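## Task

Take the foam block from the low shelf and set it fully inside the back tote, meaning the tote farther from the bench's open edge (the front tote is the one closest to that edge). The totes and the cartons beneath the bench must stay where they were, neither shifted nor rotated. The robot must not tip over or finish leaning, or the task fails. The block must stay in the tote without the robot holding it there.

## Robot and tools

Robot: a Hello Robot Stretch 3 with a single arm. It has a two-wheeled base (0.33 m long, 0.34 m wide), a lift that moves the arm up and down a mast, and an arm that telescopes out to the robot's RIGHT side. The arm cannot reach forward, so you drive the base to move the gripper forward or back. The base cannot move sideways. An on-the-spot turn pivots about the point between the wheels, 0.05 m behind the front edge. With the arm retracted and the wrist folded, the turn sweeps a circle of radius 0.28 m. An unfolded, level gripper reaches beyond that circle.

Frames: the base frame has its origin on the floor between the drive wheels, with x forward, y left and z up. hand_pose is reported in this frame at the point where the closed fingertips meet. With all wrist joints at zero, that hand frame has x up, y back along the arm toward the mast, and z toward the robot's rear. The odometry frame is the base frame as it stood when the scene began.

execute_actions(actions, cameras): actions is a list holding one action, or an empty list to just get the state and images. An action may contain base, joints or both, and optionally contact_limits.
- base: exactly one of {"translate_m": d} or {"rotate_rad": d}. Both are offsets from where the base last measured itself. translate_m is in metres, -1 to 1, and positive is forward. rotate_rad is in radians, -3.2 to 3.2, and positive is a left (counter-clockwise) turn.
- joints: absolute targets keyed by joint name. Ranges: lift_m 0 to 1.1 (arm height on the mast); arm_m 0 to 0.52 (extension); wrist_yaw_rad -1.345 to 4.42 (0 is along the arm, positive swings toward the front, 3.0 folds over the base); wrist_pitch_rad -1.57 to 0.451 (0 is level, negative tips the fingertips down); wrist_roll_rad -2.911 to 2.911 (0 is fingers side by side); gripper_m -0.089 to 0.179 (larger is wider; the real fingertip gap is 0.007 m less near closed, 0.025 m less wide open, and zero below 0.007); head_pan_rad -3.953 to 1.73 (0 forward, positive left, -1.57 looks along the arm); head_tilt_rad -1.53 to 0.419 (negative looks down). "Done" tolerances: ±0.004 for lift, arm and gripper; ±0.02 for yaw, roll, pan and tilt; ±0.05 for pitch.
- contact_limits: only arm_m, given as a motor_effort percentage from 1 to 100. The arm halts (contact_stop) when its effort reaches that level (negative while retracting). A lower value is gentler, but one that is too low stops the arm immediately. The limit also caps the holding force until the next action.
- cameras: any of head_camera, nav_camera, wrist_camera or all. Omit it or pass null to get all; [] returns no images.
All motions in one action start together and may finish at different times. A joint or the base left out may keep pushing toward an earlier target without the status showing it. An unknown key or an out-of-range number rejects the whole call, and nothing moves. One action may run at most 15 s. If a call reports a stop, later motion calls in the same reply are skipped.

wait(seconds): 0 to 10. Lets the scene run on without any new command, then returns the state and images.

zoom_image(camera, region): gives a sharper crop of that camera's latest full image. region is [x0, y0, x1, y1] in pixels from the top-left corner, at most 504 by 504. Image sizes are 896x504 for head_camera, 672x504 for nav_camera and 644x364 for wrist_camera.

finished_scene(scene): pass the current scene's number once the item rests in the tote unaided. It is final. Its result says whether the task succeeded and states the next task. Replying without any tool call ends everything.

Result lines: base_status and joint_status give how each motion of the last action ended. done for the base means the wheels turned the commanded amount, even if they slipped. off_target means it came to rest short of the target and may still be pushing. After contact_stop, time_out or torque_fault the old target is dropped. A joint that was stopped by contact goes slack until you command it again, and a slack lift may sink under load. on_its_own lists things not commanded in this call. There, "held at" is a held target, not the actual position, and an out-of-range rest effort suggests pushing or carrying something. motor_effort is a percentage with its peak in brackets; it is noisy and biased. Positive wheel effort drives forward. lidar_m is 12 distances in metres, one per 30 degree sector, starting straight ahead and going counter-clockwise (4th left, 7th behind, 10th right). The scan plane sits 0.17 m above the floor. "-" means nothing was seen. It misses clear objects and thin legs, and with a low lift the robot's own body blocks some sectors. wrist_depth_mm and head_depth_mm are 7x7 grids of median depths in mm, read from the top left. The head grid follows the image as sent, which is sideways. base_odometry comes from the wheels only, heading -3.142 to 3.142 with positive to the left. turned_by_wheels and turned_by_imu give the turn since the last result. base_tilt is in degrees, with forward and right positive, and carries a fixed offset of up to about 4.

Speed: the base can reach 0.30 m/s and 1.9 rad/s only when the arm is stowed (lift_m under 0.30, arm_m under 0.03, wrist_yaw_rad over 2.54). Otherwise it is capped at 0.10 m/s and 0.63 rad/s.

Gripping: command gripper_m below the object's width to grasp it; lower values squeeze harder, but the stall guard may ease off and let the object slip. To re-squeeze, send a different value. To let go, open to at least 0.02 above the value where contact was made. The gripper reading does not confirm a grasp, so check with the cameras.

Things to avoid: fold or unfold the wrist only when lift_m is between 0.32 and 0.95, wrist_pitch_rad is -0.4 and roll is near 0; once folded, the lift may go down to 0.25. With yaw below -0.4, keep pitch at -0.5 or lower. Pressing the arm into something solid with the gripper higher than about 0.45 m can tip the robot, and a raised contact limit or a repeated push makes that worse. Do not drive while the gripper is holding, hooking or pushing on something fixed. If the robot snags, reverse the last move in small steps. If it leans, pull the gripper free and, if needed, lower the lift to about 0.2. The wrist, head and base have no contact stop. Long hard pushing turns a wrist servo off for 10 s (torque_fault). Avoid dropping or slamming the item, hitting things hard, and disturbing the totes or the cartons. An object may occasionally be nudged by an outside push. The robot holds its last command while you think.

Each tool is called after "Call:" by a JSON object that holds its "method" and its "body".

## Session

Call:
{"method": "execute_actions", "body": {"actions": []}}

Scene clock: 0.00 s.
base_odometry: x=+0.000 y=+0.000 heading=+0.000 (m, m, rad; odometry frame)
turned_by_wheels: +0.000 (rad since the last result)
turned_by_imu: +0.000 (rad since the last result)
base_tilt: forward=-2.4 right=-0.2 (deg)
lidar_m: 1.42 1.43 1.84 1.58 1.02 1.09 1.88 2.65 1.49 1.26 1.25 1.65
head_depth_mm: 1826 2059 2079 2060 2041 2031 2028 / 1857 2011 1999 1990 1976 1977 1647 / 1870 1942 1944 1931 1923 1886 1675 / 1868 1897 1884 1879 1863 1851 1653 / 1822 1831 1829 1803 1795 1792 1529 / 1764 1781 1780 1757 1757 1740 1522 / 1726 1727 1727 1705 1705 1697 1498
base_status: not commanded
joint_positions: lift_m=+0.339 arm_m=+0.001 wrist_yaw_rad=+3.082 wrist_pitch_rad=-0.505 wrist_roll_rad=+0.000 gripper_m=+0.037 head_pan_rad=+0.002 head_tilt_rad=-0.003
joint_status: not commanded
motor_effort: left_wheel=+0 right_wheel=+0 lift_m=+19 arm_m=+0 wrist_yaw_rad=+0 wrist_pitch_rad=+5 wrist_roll_rad=+0 gripper_m=+0 head_pan_rad=-1 head_tilt_rad=+1 (%)
hand_pose: x=-0.0085 y=+0.0662 z=+0.3326 quat_wxyz=(+0.197, +0.689, +0.156, +0.679) (m; base frame)
wrist_depth_mm: 768 - - - - - - / 859 914 - - - - - / 878 920 929 946 987 967 - / 718 747 766 747 773 763 772 / 612 618 - 630 649 635 639 / 532 540 - 536 550 550 550 / 474 - - - 472 473 488
pictures: head_camera (sideways: a quarter turn clockwise sets it upright), nav_camera (sideways: a quarter turn counterclockwise sets it upright), wrist_camera
Images, in order (width x height): head_camera 896x504, nav_camera 672x504, wrist_camera 644x364.

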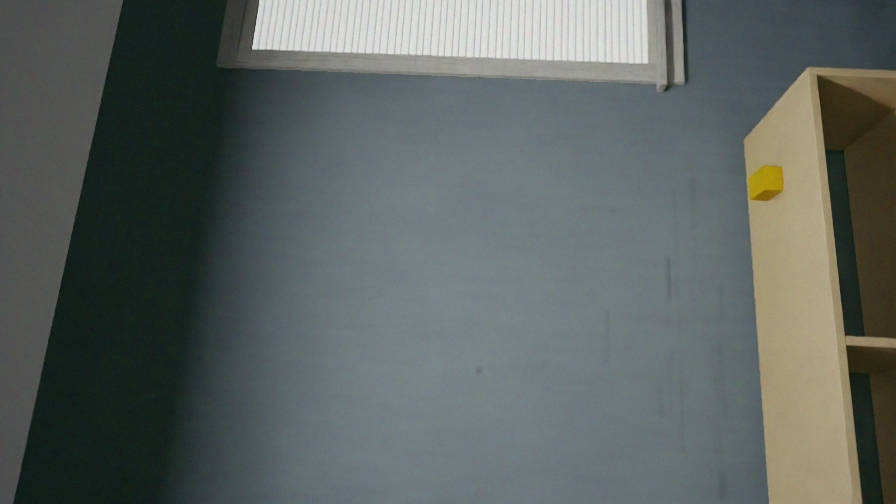

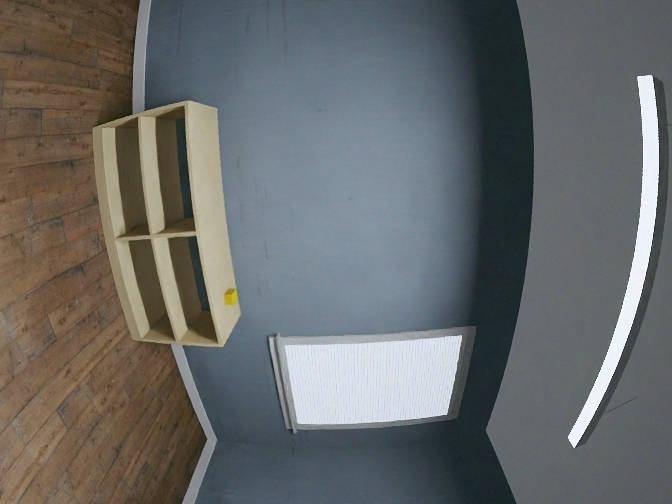

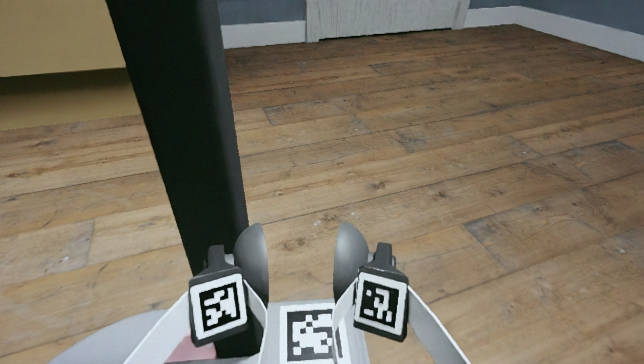

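Call:
{"method": "execute_actions", "body": {"actions": [{"joints": {"head_pan_rad": -1.2, "head_tilt_rad": -0.5}}], "cameras": ["head_camera", "nav_camera"]}}

Call:
{"method": "execute_actions", "body": {"actions": [{"joints": {"head_pan_rad": 1.2, "head_tilt_rad": -0.5}}], "cameras": ["head_camera", "nav_camera"]}}

Scene clock: 2.40 s.
base_odometry: x=+0.000 y=+0.000 heading=+0.000 (m, m, rad; odometry frame)
turned_by_wheels: +0.000 (rad since the last result)
turned_by_imu: +0.000 (rad since the last result)
base_tilt: forward=-2.6 right=-0.2 (deg)
lidar_m: 1.42 1.43 1.84 1.58 1.02 1.09 1.88 2.63 1.49 1.26 1.26 1.65
head_depth_mm: 1843 1997 1558 2281 1786 1592 1432 / 1883 2017 1528 2341 2075 1686 1416 / 1898 2025 1499 2342 1750 1613 1408 / 1908 2065 1630 2249 1677 1636 1405 / 1924 2075 2257 2475 2199 1719 1396 / 1954 2102 2268 2523 2168 1700 1389 / 1979 2128 2337 2520 2162 1684 1390
base_status: not commanded
joint_positions: lift_m=+0.339 arm_m=+0.001 wrist_yaw_rad=+3.082 wrist_pitch_rad=-0.505 wrist_roll_rad=+0.000 gripper_m=+0.037 head_pan_rad=-1.193 head_tilt_rad=-0.493
joint_status: all done
motor_effort: left_wheel=+0(0) right_wheel=-1(0) lift_m=+18(18) arm_m=+0(1) wrist_yaw_rad=+0(0) wrist_pitch_rad=+5(5) wrist_roll_rad=+0(0) gripper_m=+0(0) head_pan_rad=-4(57) head_tilt_rad=-3(30) (%)
hand_pose: x=-0.0085 y=+0.0662 z=+0.3326 quat_wxyz=(+0.197, +0.689, +0.156, +0.679) (m; base frame)
wrist_depth_mm: 749 - - - - - - / 856 910 - - - - - / 890 902 944 911 959 965 976 / 747 728 747 763 768 774 773 / 613 624 - 629 638 648 643 / 527 540 - 549 545 549 555 / 473 - - - 467 481 490
pictures: head_camera (sideways: a quarter turn clockwise sets it upright), nav_camera (sideways: a quarter turn counterclockwise sets it upright)
Images, in order (width x height): head_camera 896x504, nav_camera 672x504.

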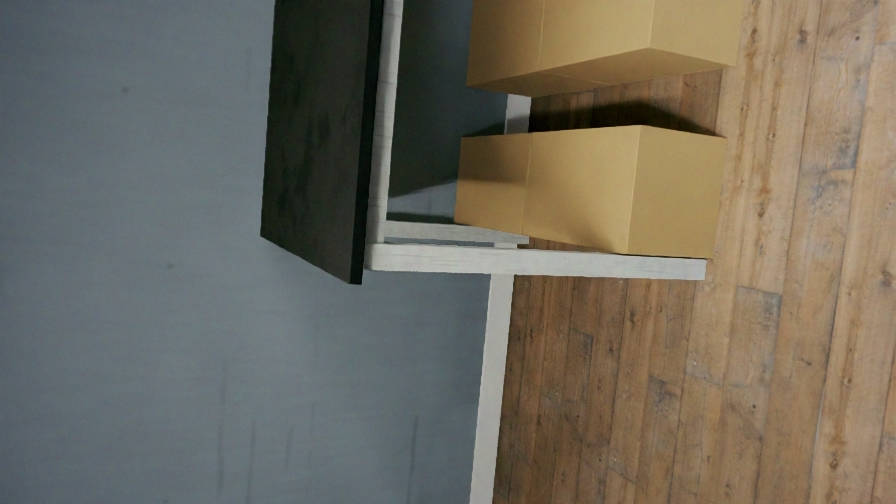

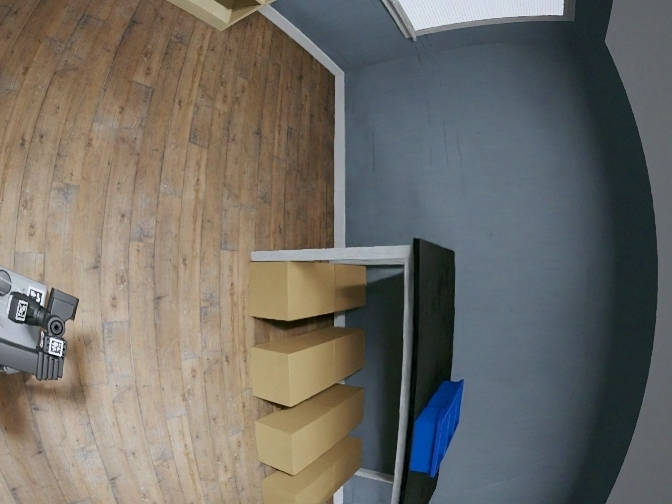

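Scene clock: 4.13 s.
base_odometry: x=+0.000 y=+0.000 heading=+0.000 (m, m, rad; odometry frame)
turned_by_wheels: +0.000 (rad since the last result)
turned_by_imu: +0.000 (rad since the last result)
base_tilt: forward=-2.5 right=-0.2 (deg)
lidar_m: 1.42 1.43 1.84 1.58 1.02 1.09 1.88 2.64 1.50 1.26 1.25 1.65
head_depth_mm: 1937 2033 2143 2252 2233 1755 1416 / 1991 2156 2338 2495 2221 1735 1418 / 1818 1971 2170 2455 2216 1718 1408 / 1690 1830 1994 2195 2205 1715 1401 / 1580 1702 1853 2021 2102 1699 1392 / 1485 1597 1718 1858 2000 1692 1394 / 1390 1495 1609 1728 1885 1692 1380
base_status: not commanded
joint_positions: lift_m=+0.339 arm_m=+0.001 wrist_yaw_rad=+3.082 wrist_pitch_rad=-0.505 wrist_roll_rad=+0.000 gripper_m=+0.037 head_pan_rad=+1.193 head_tilt_rad=-0.494
joint_status: all done
motor_effort: left_wheel=+0(0) right_wheel=+0(0) lift_m=+18(19) arm_m=+0(0) wrist_yaw_rad=+0(1) wrist_pitch_rad=+5(5) wrist_roll_rad=+0(0) gripper_m=+0(0) head_pan_rad=+5(56) head_tilt_rad=-3(4) (%)
hand_pose: x=-0.0085 y=+0.0662 z=+0.3326 quat_wxyz=(+0.197, +0.689, +0.156, +0.679) (m; base frame)
wrist_depth_mm: 759 - - - - - - / 875 942 - - - - - / 896 900 933 922 943 979 968 / 736 744 764 764 760 759 773 / 620 617 - 638 640 624 646 / 537 540 - 548 556 551 558 / 465 - - - 465 483 483
pictures: head_camera (sideways: a quarter turn clockwise sets it upright), nav_camera (sideways: a quarter turn counterclockwise sets it upright)
Images, in order (width x height): head_camera 896x504, nav_camera 672x504.

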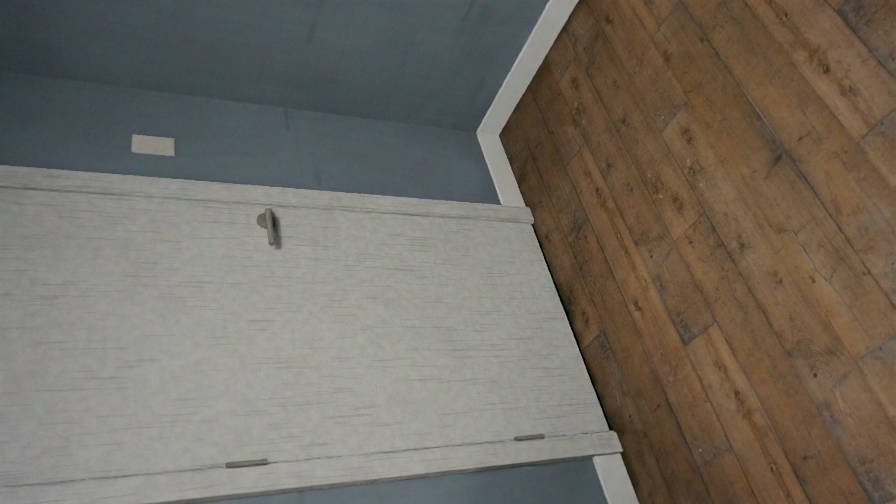

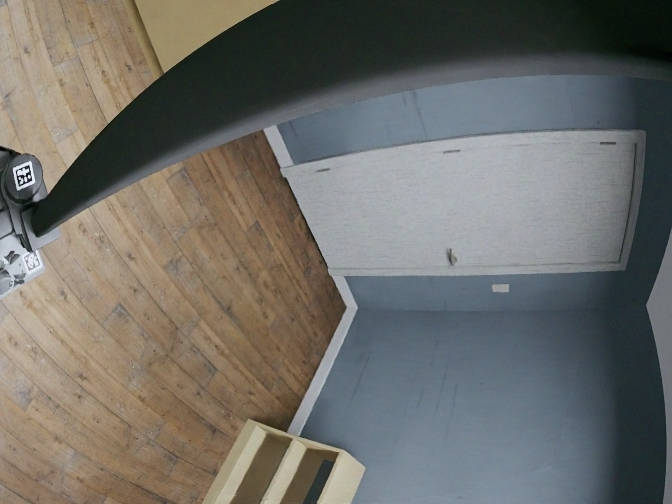

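Call:
{"method": "execute_actions", "body": {"actions": [{"joints": {"head_pan_rad": -1.9, "head_tilt_rad": -0.45}}], "cameras": ["head_camera", "nav_camera"]}}

Call:
{"method": "execute_actions", "body": {"actions": [{"joints": {"head_pan_rad": -2.6, "head_tilt_rad": -0.45}}], "cameras": ["head_camera", "nav_camera"]}}

Scene clock: 7.07 s.
base_odometry: x=+0.000 y=+0.000 heading=+0.000 (m, m, rad; odometry frame)
turned_by_wheels: +0.000 (rad since the last result)
turned_by_imu: +0.000 (rad since the last result)
base_tilt: forward=-2.6 right=-0.1 (deg)
lidar_m: 1.42 1.43 1.84 1.59 1.01 1.09 1.88 2.65 1.49 1.26 1.25 1.65
head_depth_mm: 2804 3095 3327 3088 2371 1806 1467 / 2609 2846 2925 3239 2138 1792 1454 / 2448 2656 1977 2978 2109 1774 1445 / 2279 2467 1724 2637 1912 1785 1439 / 2163 2329 1461 2589 1998 1739 1434 / 2052 2178 1472 2464 1806 1649 1425 / 1924 2055 1629 2314 1821 1640 1422
base_status: not commanded
joint_positions: lift_m=+0.339 arm_m=+0.001 wrist_yaw_rad=+3.082 wrist_pitch_rad=-0.505 wrist_roll_rad=+0.000 gripper_m=+0.037 head_pan_rad=-1.893 head_tilt_rad=-0.458
joint_status: all done
motor_effort: left_wheel=+0(0) right_wheel=+0(0) lift_m=+19(18) arm_m=+0(0) wrist_yaw_rad=+0(0) wrist_pitch_rad=+4(5) wrist_roll_rad=+0(0) gripper_m=+1(0) head_pan_rad=-6(57) head_tilt_rad=+3(9) (%)
hand_pose: x=-0.0085 y=+0.0662 z=+0.3326 quat_wxyz=(+0.197, +0.689, +0.156, +0.679) (m; base frame)
wrist_depth_mm: 759 - - - - - - / 866 938 - - - - - / 909 911 941 945 937 950 969 / 733 736 739 762 781 771 768 / 614 622 - 633 639 636 648 / 524 542 - 554 555 552 548 / 471 - - - 467 487 487
pictures: head_camera (sideways: a quarter turn clockwise sets it upright), nav_camera (sideways: a quarter turn counterclockwise sets it upright)
Images, in order (width x height): head_camera 896x504, nav_camera 672x504.

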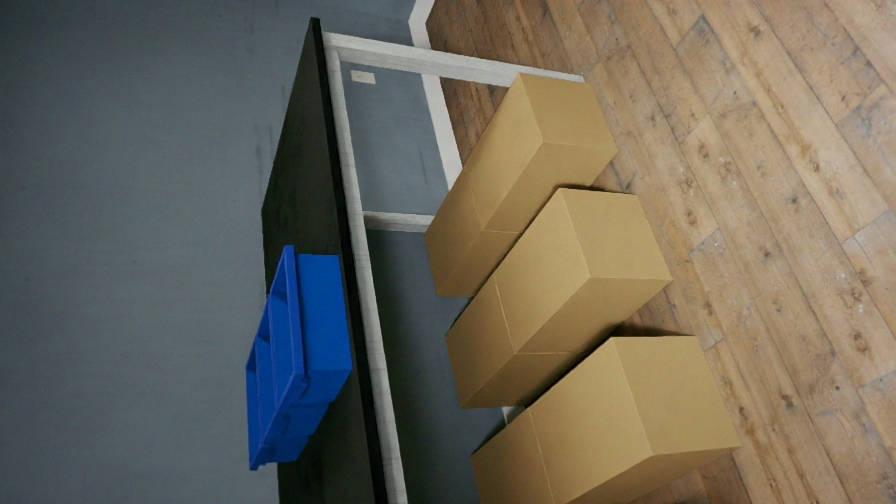

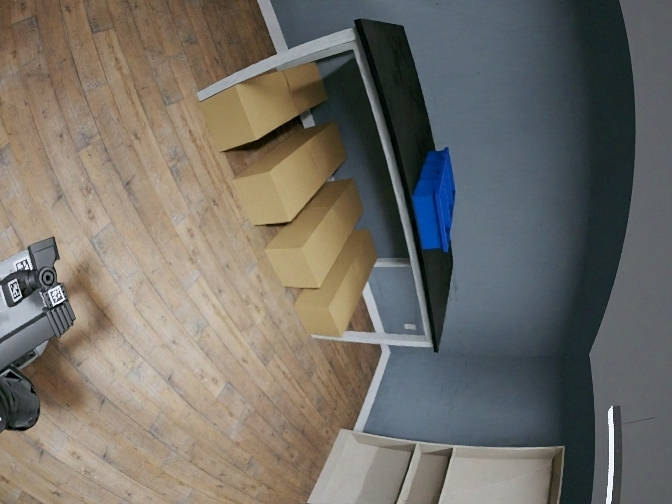

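Scene clock: 8.03 s.
base_odometry: x=+0.000 y=+0.000 heading=+0.000 (m, m, rad; odometry frame)
turned_by_wheels: +0.000 (rad since the last result)
turned_by_imu: +0.000 (rad since the last result)
base_tilt: forward=-2.6 right=-0.1 (deg)
lidar_m: 1.42 1.43 1.83 1.59 1.02 1.09 1.88 2.64 1.50 1.26 1.26 1.65
head_depth_mm: 2516 2695 2863 3050 2370 1802 1456 / 2534 2720 2890 3092 2349 1798 1462 / 2596 2774 3011 3107 2342 1783 1447 / 2692 2893 3100 3084 2332 1776 1440 / 2756 2962 3169 3084 2316 1769 1438 / 2899 3108 3362 3293 2281 1763 1418 / 2985 3173 3472 3221 2272 1760 1423
base_status: not commanded
joint_positions: lift_m=+0.339 arm_m=+0.001 wrist_yaw_rad=+3.082 wrist_pitch_rad=-0.505 wrist_roll_rad=+0.000 gripper_m=+0.037 head_pan_rad=-2.593 head_tilt_rad=-0.458
joint_status: all done
motor_effort: left_wheel=+0(0) right_wheel=-1(1) lift_m=+19(19) arm_m=+0(1) wrist_yaw_rad=+0(1) wrist_pitch_rad=+5(5) wrist_roll_rad=+0(0) gripper_m=+0(1) head_pan_rad=-5(55) head_tilt_rad=+4(5) (%)
hand_pose: x=-0.0085 y=+0.0662 z=+0.3326 quat_wxyz=(+0.197, +0.689, +0.156, +0.679) (m; base frame)
wrist_depth_mm: 761 - - - - - - / 850 925 - - - - - / 892 897 916 944 962 967 977 / 726 726 755 747 769 793 777 / 612 625 - 635 631 637 645 / 532 539 - 551 550 548 549 / 472 - - - 467 484 484
pictures: head_camera (sideways: a quarter turn clockwise sets it upright), nav_camera (sideways: a quarter turn counterclockwise sets it upright)
Images, in order (width x height): head_camera 896x504, nav_camera 672x504.

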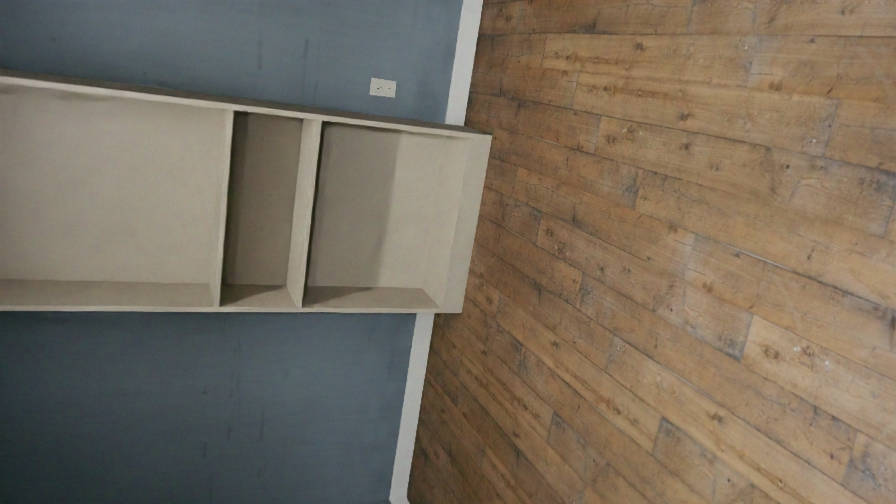

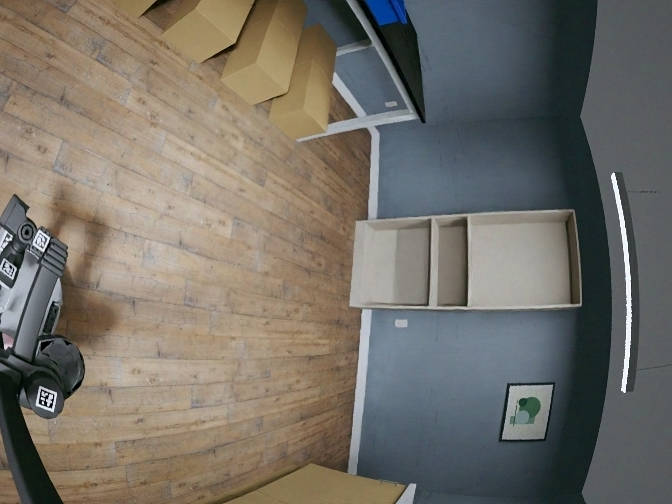

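Call:
{"method": "execute_actions", "body": {"actions": [{"joints": {"head_pan_rad": -1.85, "head_tilt_rad": -0.2}}], "cameras": ["head_camera"]}}

Scene clock: 9.53 s.
base_odometry: x=+0.000 y=+0.000 heading=+0.000 (m, m, rad; odometry frame)
turned_by_wheels: +0.000 (rad since the last result)
turned_by_imu: +0.000 (rad since the last result)
base_tilt: forward=-2.5 right=-0.1 (deg)
lidar_m: 1.43 1.44 1.84 1.59 1.02 1.09 1.88 2.64 1.49 1.26 1.26 1.65
head_depth_mm: 2835 3030 3176 3235 3330 2335 1896 / 2686 2790 2930 2935 3202 2035 1889 / 2508 2633 2715 2531 2903 2120 1784 / 2384 2450 2542 2466 2668 1989 1686 / 2226 2298 2398 1693 2501 2056 1756 / 2106 2179 2243 1799 2346 2170 1503 / 2004 2053 2116 2120 1420 1937 1534
base_status: not commanded
joint_positions: lift_m=+0.339 arm_m=+0.001 wrist_yaw_rad=+3.082 wrist_pitch_rad=-0.505 wrist_roll_rad=+0.000 gripper_m=+0.037 head_pan_rad=-1.857 head_tilt_rad=-0.211
joint_status: all done
motor_effort: left_wheel=+0(0) right_wheel=+0(0) lift_m=+18(19) arm_m=+0(1) wrist_yaw_rad=+0(0) wrist_pitch_rad=+5(5) wrist_roll_rad=+0(0) gripper_m=+1(0) head_pan_rad=+4(57) head_tilt_rad=+5(25) (%)
hand_pose: x=-0.0085 y=+0.0662 z=+0.3326 quat_wxyz=(+0.197, +0.689, +0.156, +0.679) (m; base frame)
wrist_depth_mm: 764 - - - - - - / 854 918 - - - - - / 907 929 945 951 957 972 973 / 738 731 742 746 776 762 781 / 622 626 - 641 631 636 666 / 533 537 - 554 554 543 549 / 473 - - - 465 490 491
pictures: head_camera (sideways: a quarter turn clockwise sets it upright)
Images, in order (width x height): head_camera 896x504.

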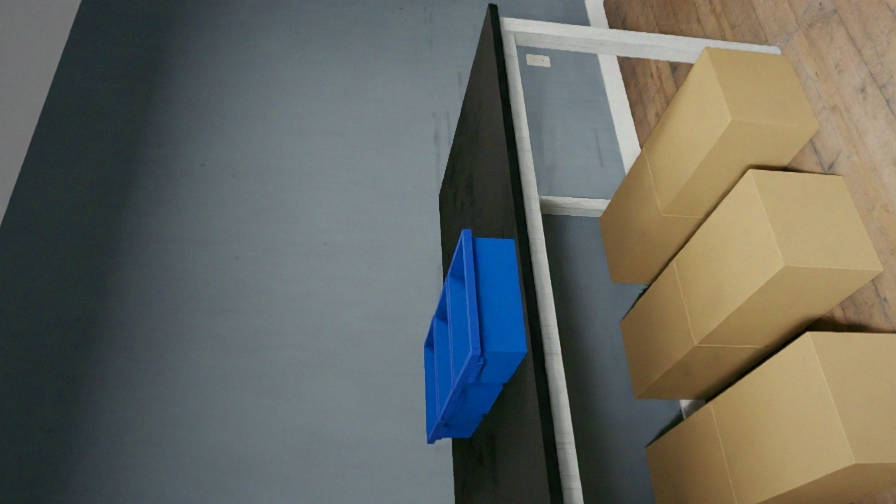

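Call:
{"method": "zoom_image", "body": {"camera": "head_camera", "region": [380, 200, 600, 460]}}

Region (380, 200, 600, 460) of head_camera's 896x504 image, scaled by 1.938, with more detail than that image has; it fills the left 426 columns of this view, and the rest is white.

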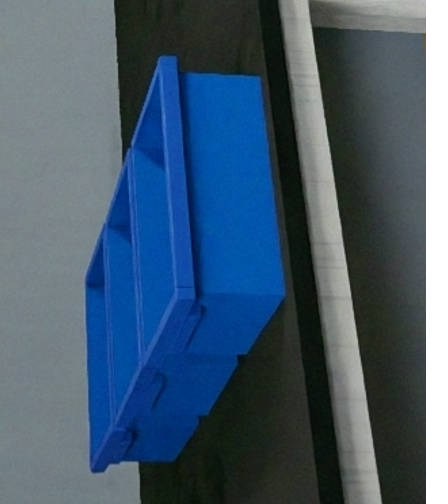

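Call:
{"method": "execute_actions", "body": {"actions": [{"base": {"rotate_rad": -0.275}, "joints": {"head_pan_rad": 0.17, "head_tilt_rad": -0.45}}], "cameras": ["head_camera", "nav_camera"]}}

Scene clock: 30.47 s.
base_odometry: x=+0.000 y=+0.000 heading=-0.275 (m, m, rad; odometry frame)
turned_by_wheels: -0.275 (rad since the last result)
turned_by_imu: -0.274 (rad since the last result)
base_tilt: forward=-2.5 right=-0.2 (deg)
lidar_m: 1.64 1.42 1.43 1.64 0.96 0.98 1.32 2.64 1.85 1.32 1.26 2.24
head_depth_mm: 1891 2039 2210 2446 2442 1840 1484 / 1798 1939 2105 2328 2404 1829 1462 / 1748 1872 2038 2096 1972 1814 1458 / 1682 1797 1959 1998 1963 1818 1458 / 1626 1735 1849 1900 1949 1788 1454 / 1572 1669 1795 1778 1783 1721 1442 / 1513 1613 1731 1752 1778 1703 1437
base_status: done
joint_positions: lift_m=+0.339 arm_m=+0.001 wrist_yaw_rad=+3.082 wrist_pitch_rad=-0.505 wrist_roll_rad=+0.000 gripper_m=+0.037 head_pan_rad=+0.163 head_tilt_rad=-0.444
joint_status: all done
motor_effort: left_wheel=+3(6) right_wheel=-2(5) lift_m=+18(19) arm_m=-1(0) wrist_yaw_rad=+0(0) wrist_pitch_rad=+5(5) wrist_roll_rad=+0(0) gripper_m=+1(0) head_pan_rad=+4(57) head_tilt_rad=-3(20) (%)
hand_pose: x=-0.0085 y=+0.0662 z=+0.3326 quat_wxyz=(+0.197, +0.689, +0.156, +0.679) (m; base frame)
wrist_depth_mm: - - - - - - - / - - - - - - - / 869 910 960 950 964 978 - / 725 739 749 763 763 778 767 / 617 615 - 628 641 647 644 / 536 525 - 556 554 552 561 / 470 - - - 466 481 484
pictures: head_camera (sideways: a quarter turn clockwise sets it upright), nav_camera (sideways: a quarter turn counterclockwise sets it upright)
Images, in order (width x height): head_camera 896x504, nav_camera 672x504.

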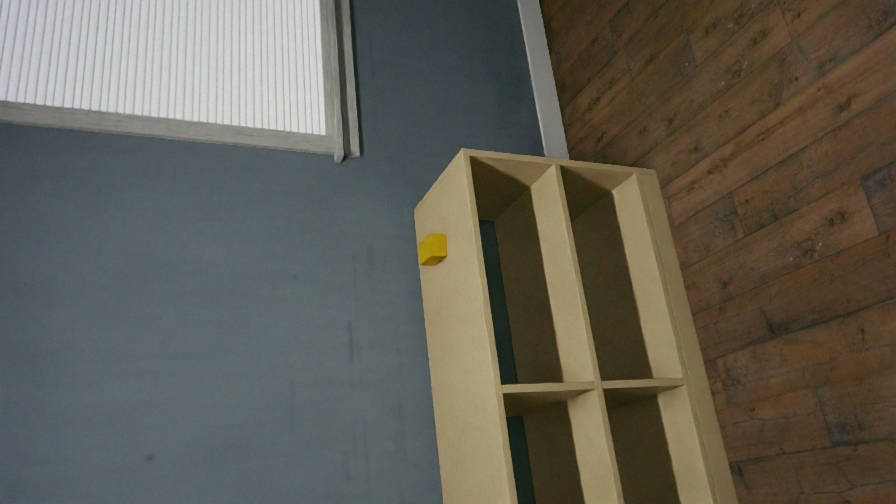

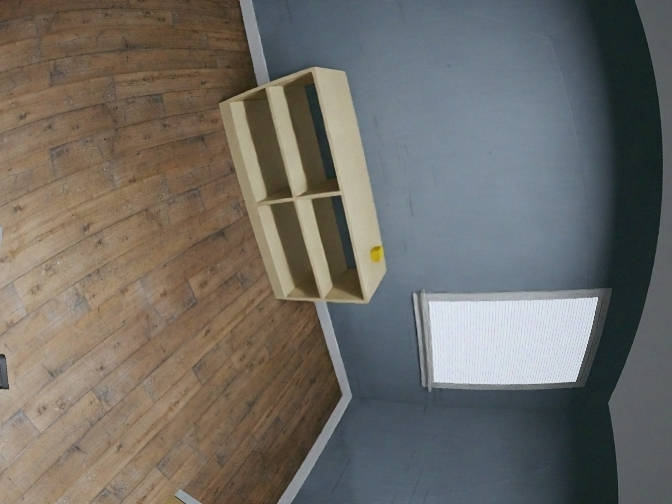

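Call:
{"method": "zoom_image", "body": {"camera": "head_camera", "region": [380, 180, 520, 320]}}

Region (380, 180, 520, 320) of head_camera's 896x504 image, scaled by 3.600, with more detail than that image has.

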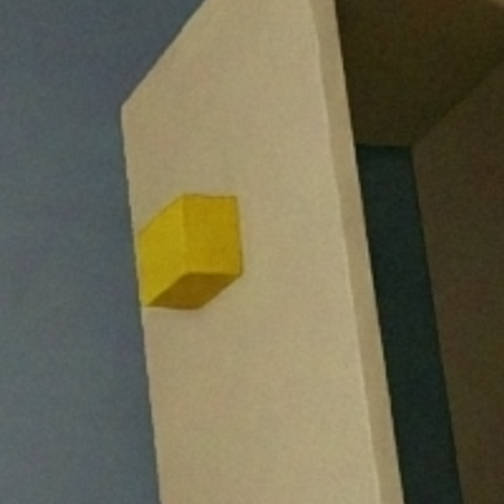

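Call:
{"method": "execute_actions", "body": {"actions": [{"base": {"translate_m": 1.0}, "joints": {"head_pan_rad": 0.35, "head_tilt_rad": -0.75}}], "cameras": ["head_camera", "nav_camera"]}}

Scene clock: 44.43 s.
base_odometry: x=+0.963 y=-0.271 heading=-0.275 (m, m, rad; odometry frame)
turned_by_wheels: +0.000 (rad since the last result)
turned_by_imu: +0.003 (rad since the last result)
base_tilt: forward=-2.5 right=+0.0 (deg)
lidar_m: 0.65 0.96 0.61 1.02 2.10 1.76 2.04 3.47 1.07 1.00 1.65 1.42
head_depth_mm: 875 984 1141 1336 1570 1425 1231 / 863 973 1108 1286 1020 1361 1223 / 845 953 1083 1078 926 1106 1217 / 834 937 1063 1042 918 1102 1210 / 818 916 1039 1065 896 1077 1192 / 806 900 1016 1060 885 1048 1182 / 792 881 994 1054 860 1041 1156
base_status: done
joint_positions: lift_m=+0.339 arm_m=+0.001 wrist_yaw_rad=+3.082 wrist_pitch_rad=-0.505 wrist_roll_rad=+0.000 gripper_m=+0.037 head_pan_rad=+0.343 head_tilt_rad=-0.741
joint_status: all done
motor_effort: left_wheel=+3(7) right_wheel=-3(3) lift_m=+18(18) arm_m=+0(0) wrist_yaw_rad=+0(1) wrist_pitch_rad=+5(5) wrist_roll_rad=+0(0) gripper_m=+0(0) head_pan_rad=+4(28) head_tilt_rad=-4(24) (%)
hand_pose: x=-0.0085 y=+0.0662 z=+0.3326 quat_wxyz=(+0.197, +0.689, +0.156, +0.679) (m; base frame)
wrist_depth_mm: - - - - - 573 500 / - - - - - 669 768 / 911 916 950 919 849 733 797 / 742 736 733 734 737 662 654 / 616 619 - 630 627 615 560 / 536 532 - 545 550 555 530 / 470 - - - 471 479 478
pictures: head_camera (sideways: a quarter turn clockwise sets it upright), nav_camera (sideways: a quarter turn counterclockwise sets it upright)
Images, in order (width x height): head_camera 896x504, nav_camera 672x504.

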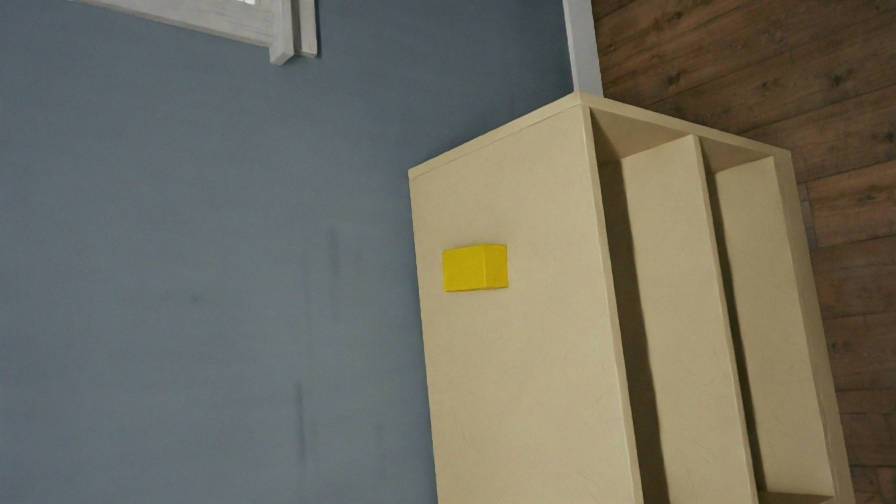

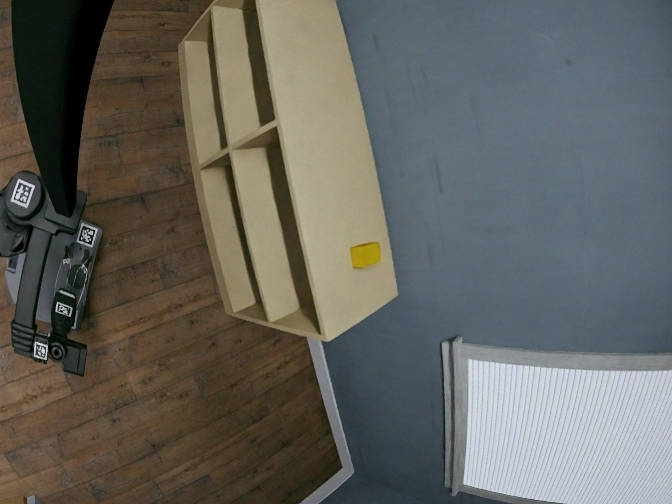

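Call:
{"method": "zoom_image", "body": {"camera": "head_camera", "region": [390, 80, 630, 340]}}

Region (390, 80, 630, 340) of head_camera's 896x504 image, scaled by 1.938, with more detail than that image has; it fills the left 465 columns of this view, and the rest is white.

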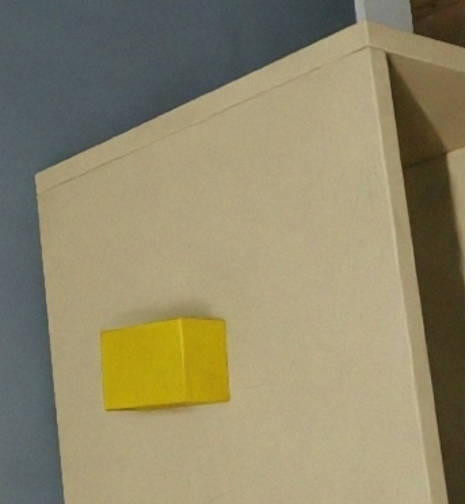

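Call:
{"method": "execute_actions", "body": {"actions": [{"base": {"rotate_rad": 1.96}, "joints": {"lift_m": 0.7, "wrist_pitch_rad": -0.4, "wrist_yaw_rad": 0.0, "head_pan_rad": -1.57, "head_tilt_rad": -0.75}}]}}

Scene clock: 54.20 s.
base_odometry: x=+0.963 y=-0.271 heading=+1.685 (m, m, rad; odometry frame)
turned_by_wheels: +1.960 (rad since the last result)
turned_by_imu: +1.954 (rad since the last result)
base_tilt: forward=-2.4 right=-0.2 (deg)
lidar_m: 2.09 1.77 1.82 3.48 1.39 1.01 1.65 1.66 0.65 0.77 0.61 1.02
head_depth_mm: 860 970 1101 1289 1522 1424 1242 / 850 953 1086 1190 929 1140 1218 / 837 943 1072 1074 926 1105 1218 / 828 929 1052 1037 922 1073 - / 819 917 1042 1068 895 1075 1193 / 809 909 1027 1057 890 1067 1184 / 800 893 1012 1056 886 1030 1161
base_status: done
joint_positions: lift_m=+0.700 arm_m=+0.001 wrist_yaw_rad=+0.002 wrist_pitch_rad=-0.422 wrist_roll_rad=+0.000 gripper_m=+0.037 head_pan_rad=-1.563 head_tilt_rad=-0.741
joint_status: all done
motor_effort: left_wheel=-2(7) right_wheel=+2(4) lift_m=+26(26) arm_m=-1(1) wrist_yaw_rad=-3(2) wrist_pitch_rad=+8(9) wrist_roll_rad=+0(0) gripper_m=+1(0) head_pan_rad=-5(58) head_tilt_rad=-5(4) (%)
hand_pose: x=-0.0210 y=-0.3701 z=+0.7114 quat_wxyz=(+0.692, +0.149, -0.691, -0.148) (m; base frame)
wrist_depth_mm: 584 609 638 662 709 739 769 / 633 644 680 698 764 804 854 / 518 525 531 499 548 880 952 / 399 401 407 410 432 952 - / 347 664 692 741 609 - - / 528 594 - 615 574 - - / 507 520 517 549 775 894 911
pictures: head_camera (sideways: a quarter turn clockwise sets it upright), nav_camera (sideways: a quarter turn counterclockwise sets it upright), wrist_camera
Images, in order (width x height): head_camera 896x504, nav_camera 672x504, wrist_camera 644x364.

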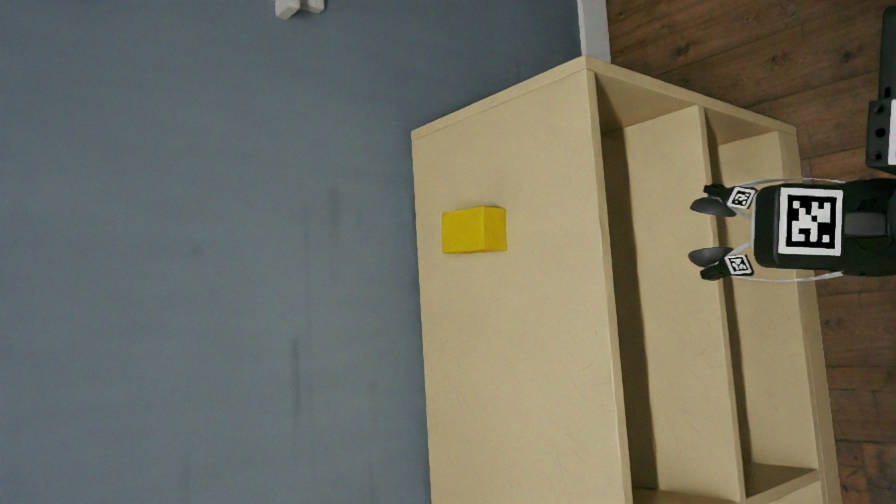

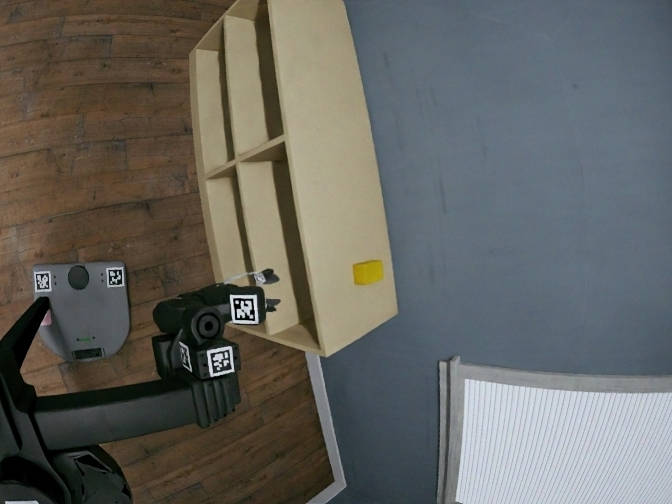

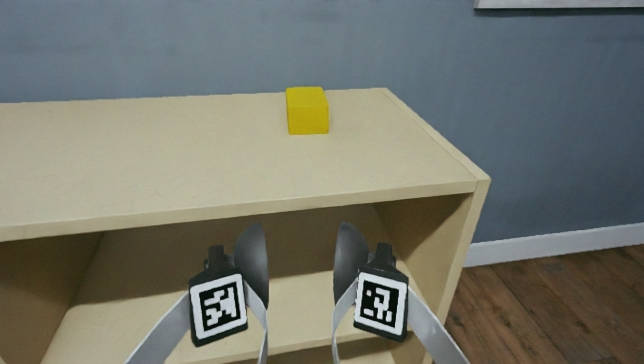

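Call:
{"method": "execute_actions", "body": {"actions": [{"joints": {"arm_m": 0.3, "gripper_m": 0.16, "lift_m": 0.68}}]}}

Scene clock: 60.30 s.
base_odometry: x=+0.963 y=-0.271 heading=+1.685 (m, m, rad; odometry frame)
turned_by_wheels: +0.000 (rad since the last result)
turned_by_imu: +0.000 (rad since the last result)
base_tilt: forward=-2.5 right=-0.1 (deg)
lidar_m: 2.08 1.76 1.82 3.48 1.39 1.01 1.65 1.66 0.65 0.77 0.61 1.02
head_depth_mm: 856 963 1103 1288 1517 1445 1283 / 847 951 1088 1211 - 1159 1221 / 837 941 1075 1114 - 1107 1216 / 826 929 1060 1070 907 1098 1201 / 816 916 1042 1068 890 1071 1188 / 809 907 1027 1059 887 1067 1182 / 799 894 1011 1056 885 1034 1158
base_status: not commanded
joint_positions: lift_m=+0.680 arm_m=+0.300 wrist_yaw_rad=+0.001 wrist_pitch_rad=-0.421 wrist_roll_rad=+0.000 gripper_m=+0.160 head_pan_rad=-1.563 head_tilt_rad=-0.741
joint_status: all done
motor_effort: left_wheel=-3(2) right_wheel=+2(2) lift_m=+12(24) arm_m=+2(2) wrist_yaw_rad=-1(2) wrist_pitch_rad=+8(8) wrist_roll_rad=+0(0) gripper_m=+0(84) head_pan_rad=-5(5) head_tilt_rad=-4(4) (%)
hand_pose: x=-0.0212 y=-0.6687 z=+0.6924 quat_wxyz=(+0.692, +0.149, -0.691, -0.148) (m; base frame)
wrist_depth_mm: 349 364 383 400 413 432 462 / 372 388 401 428 449 482 502 / 403 417 444 457 486 528 543 / 357 364 365 299 377 568 614 / 292 298 297 244 304 323 716 / - 252 249 253 254 - 788 / - 215 217 217 220 215 228
pictures: head_camera (sideways: a quarter turn clockwise sets it upright), nav_camera (sideways: a quarter turn counterclockwise sets it upright), wrist_camera
Images, in order (width x height): head_camera 896x504, nav_camera 672x504, wrist_camera 644x364.

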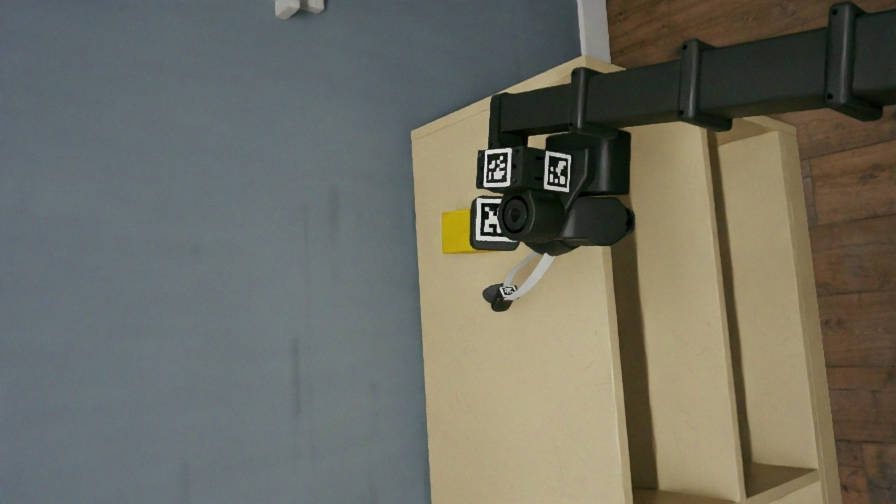

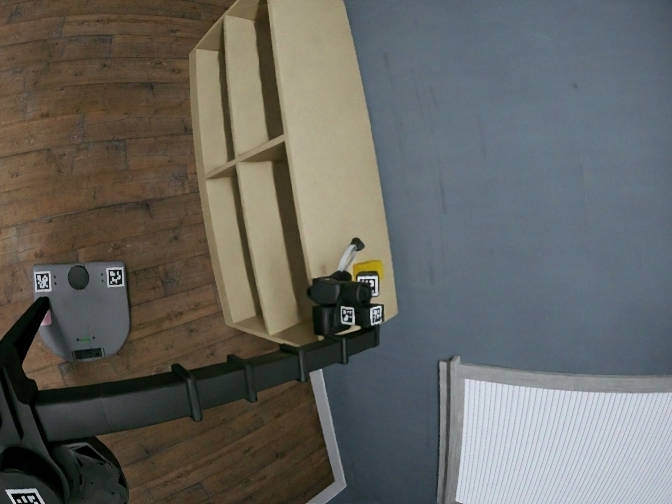

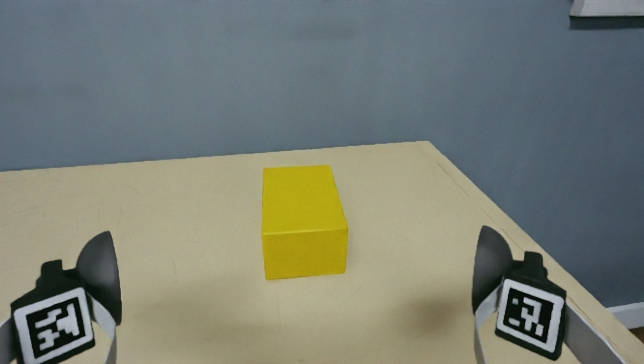

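Call:
{"method": "execute_actions", "body": {"actions": [{"joints": {"arm_m": 0.41, "lift_m": 0.618}, "contact_limits": {"arm_m": 15}}], "cameras": ["head_camera", "wrist_camera"]}}

Scene clock: 67.10 s.
base_odometry: x=+0.963 y=-0.271 heading=+1.685 (m, m, rad; odometry frame)
turned_by_wheels: +0.000 (rad since the last result)
turned_by_imu: +0.000 (rad since the last result)
base_tilt: forward=-2.4 right=-0.1 (deg)
lidar_m: 2.09 1.76 1.83 3.49 1.39 1.01 1.65 1.66 0.65 0.77 0.61 1.02
head_depth_mm: 857 965 1103 1291 1515 1424 1236 / 850 954 1088 1212 929 - - / 836 940 1070 1116 1127 1105 1214 / 827 929 1056 1113 915 1100 1196 / 819 918 1042 1063 893 1069 1187 / 809 903 1025 1059 890 1074 1179 / 800 896 1011 1057 881 1034 1161
base_status: not commanded
joint_positions: lift_m=+0.618 arm_m=+0.410 wrist_yaw_rad=+0.001 wrist_pitch_rad=-0.421 wrist_roll_rad=+0.000 gripper_m=+0.160 head_pan_rad=-1.563 head_tilt_rad=-0.741
joint_status: all done
motor_effort: left_wheel=-2(2) right_wheel=+2(2) lift_m=+11(11) arm_m=+2(1) wrist_yaw_rad=-1(1) wrist_pitch_rad=+7(8) wrist_roll_rad=+0(0) gripper_m=+0(1) head_pan_rad=-4(5) head_tilt_rad=-4(5) (%)
contact_limits: arm_m 15 (drawing in: default 22, maximum 35; extending or still: default 29, maximum 47)
hand_pose: x=-0.0212 y=-0.7787 z=+0.6304 quat_wxyz=(+0.692, +0.149, -0.691, -0.148) (m; base frame)
wrist_depth_mm: 262 272 284 297 313 329 349 / 279 292 303 323 339 357 379 / 301 312 324 342 351 388 417 / 248 252 232 173 259 260 464 / 202 203 144 139 208 218 213 / - 171 120 117 174 - 178 / - 148 116 120 147 148 156
pictures: head_camera (sideways: a quarter turn clockwise sets it upright), wrist_camera
Images, in order (width x height): head_camera 896x504, wrist_camera 644x364.

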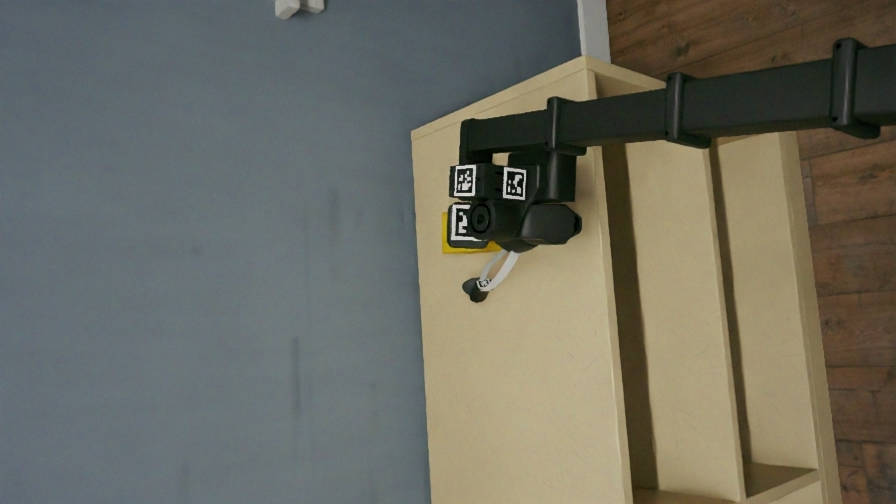

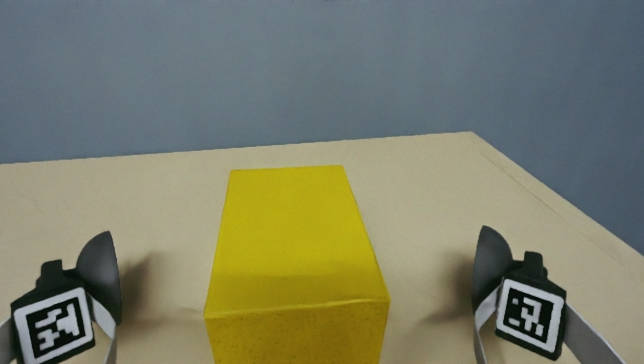

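Call:
{"method": "execute_actions", "body": {"actions": [{"joints": {"arm_m": 0.425, "lift_m": 0.608}, "contact_limits": {"arm_m": 15}}], "cameras": ["wrist_camera"]}}

Call:
{"method": "execute_actions", "body": {"actions": [{"joints": {"gripper_m": 0.03}}], "cameras": ["head_camera", "wrist_camera"]}}

Scene clock: 69.10 s.
base_odometry: x=+0.963 y=-0.271 heading=+1.685 (m, m, rad; odometry frame)
turned_by_wheels: +0.000 (rad since the last result)
turned_by_imu: +0.000 (rad since the last result)
base_tilt: forward=-2.5 right=-0.3 (deg)
lidar_m: 2.09 1.76 1.82 3.49 1.39 1.01 1.65 1.66 0.64 0.77 0.61 1.02
head_depth_mm: 855 967 1104 1291 1529 1425 1248 / 849 953 1090 1212 930 - - / 838 941 1078 1162 1130 1105 1214 / 828 931 1057 1105 920 1103 1197 / 818 916 1041 1065 896 1068 1195 / 807 906 1023 1057 893 1072 1182 / 802 892 1014 1054 884 1034 1165
base_status: not commanded
joint_positions: lift_m=+0.609 arm_m=+0.425 wrist_yaw_rad=+0.001 wrist_pitch_rad=-0.394 wrist_roll_rad=+0.000 gripper_m=+0.160 head_pan_rad=-1.563 head_tilt_rad=-0.741
joint_status: all done
motor_effort: left_wheel=-2(2) right_wheel=+2(2) lift_m=+8(11) arm_m=+4(5) wrist_yaw_rad=-1(1) wrist_pitch_rad=-2(8) wrist_roll_rad=+0(0) gripper_m=-1(1) head_pan_rad=-5(5) head_tilt_rad=-4(5) (%)
contact_limits: arm_m 15 (drawing in: default 22, maximum 35; extending or still: default 29, maximum 47)
hand_pose: x=-0.0212 y=-0.7969 z=+0.6268 quat_wxyz=(+0.694, +0.139, -0.693, -0.138) (m; base frame)
wrist_depth_mm: 247 258 270 281 297 312 325 / 266 277 287 302 317 336 359 / 285 294 314 328 339 366 389 / 250 253 255 245 260 261 436 / 201 202 139 135 206 213 220 / - 169 112 112 172 - 175 / - 144 96 97 140 144 152
pictures: wrist_camera
Images, in order (width x height): wrist_camera 644x364.

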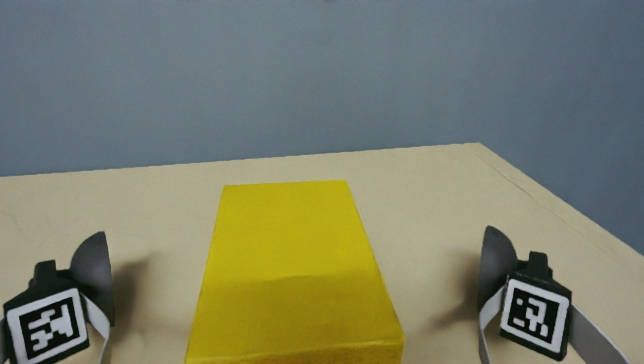

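Scene clock: 70.90 s.
base_odometry: x=+0.963 y=-0.271 heading=+1.685 (m, m, rad; odometry frame)
turned_by_wheels: +0.000 (rad since the last result)
turned_by_imu: +0.000 (rad since the last result)
base_tilt: forward=-2.5 right=-0.1 (deg)
lidar_m: 2.09 1.76 1.83 3.49 1.39 1.01 1.64 1.66 0.65 0.77 0.61 1.02
head_depth_mm: 860 971 1100 1293 1526 1423 1249 / 847 951 1087 1213 931 - - / 836 941 1074 1161 1124 1102 1212 / 830 931 1056 1107 923 1100 1199 / 820 917 1043 1067 892 1070 1190 / 808 904 1029 1057 886 1068 1179 / 803 892 1010 1057 884 1031 1164
base_status: not commanded
joint_positions: lift_m=+0.609 arm_m=+0.425 wrist_yaw_rad=+0.001 wrist_pitch_rad=-0.378 wrist_roll_rad=+0.000 gripper_m=+0.031 head_pan_rad=-1.563 head_tilt_rad=-0.741
joint_status: all done
motor_effort: left_wheel=-2(2) right_wheel=+2(2) lift_m=+8(8) arm_m=+3(4) wrist_yaw_rad=-1(1) wrist_pitch_rad=-7(8) wrist_roll_rad=+0(0) gripper_m=-22(95) head_pan_rad=-5(5) head_tilt_rad=-4(5) (%)
hand_pose: x=-0.0212 y=-0.7989 z=+0.6304 quat_wxyz=(+0.695, +0.134, -0.694, -0.133) (m; base frame)
wrist_depth_mm: 248 257 268 281 296 308 326 / 264 273 289 300 320 333 353 / 281 294 310 320 343 362 391 / 289 259 264 267 269 271 427 / 207 208 145 140 222 215 237 / 173 180 116 116 119 179 180 / 153 141 99 99 143 151 153
pictures: head_camera (sideways: a quarter turn clockwise sets it upright), wrist_camera
Images, in order (width x height): head_camera 896x504, wrist_camera 644x364.

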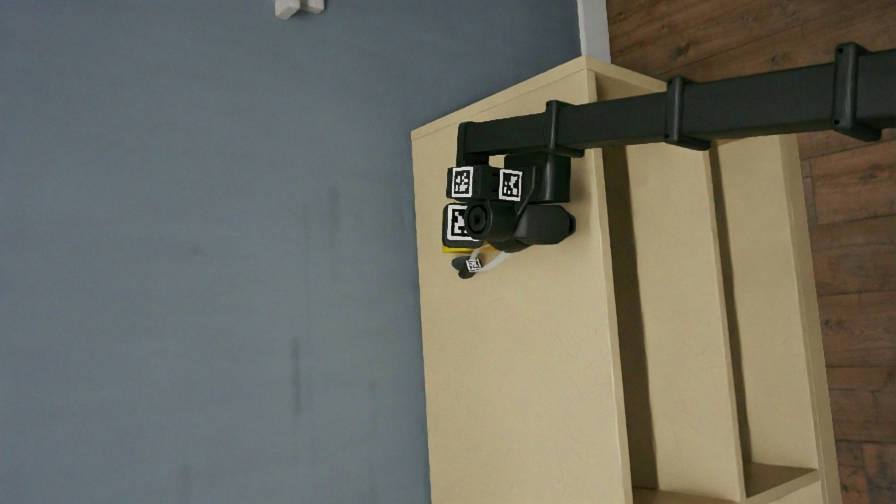

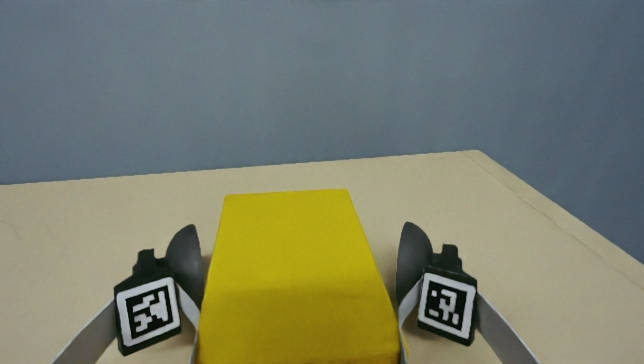

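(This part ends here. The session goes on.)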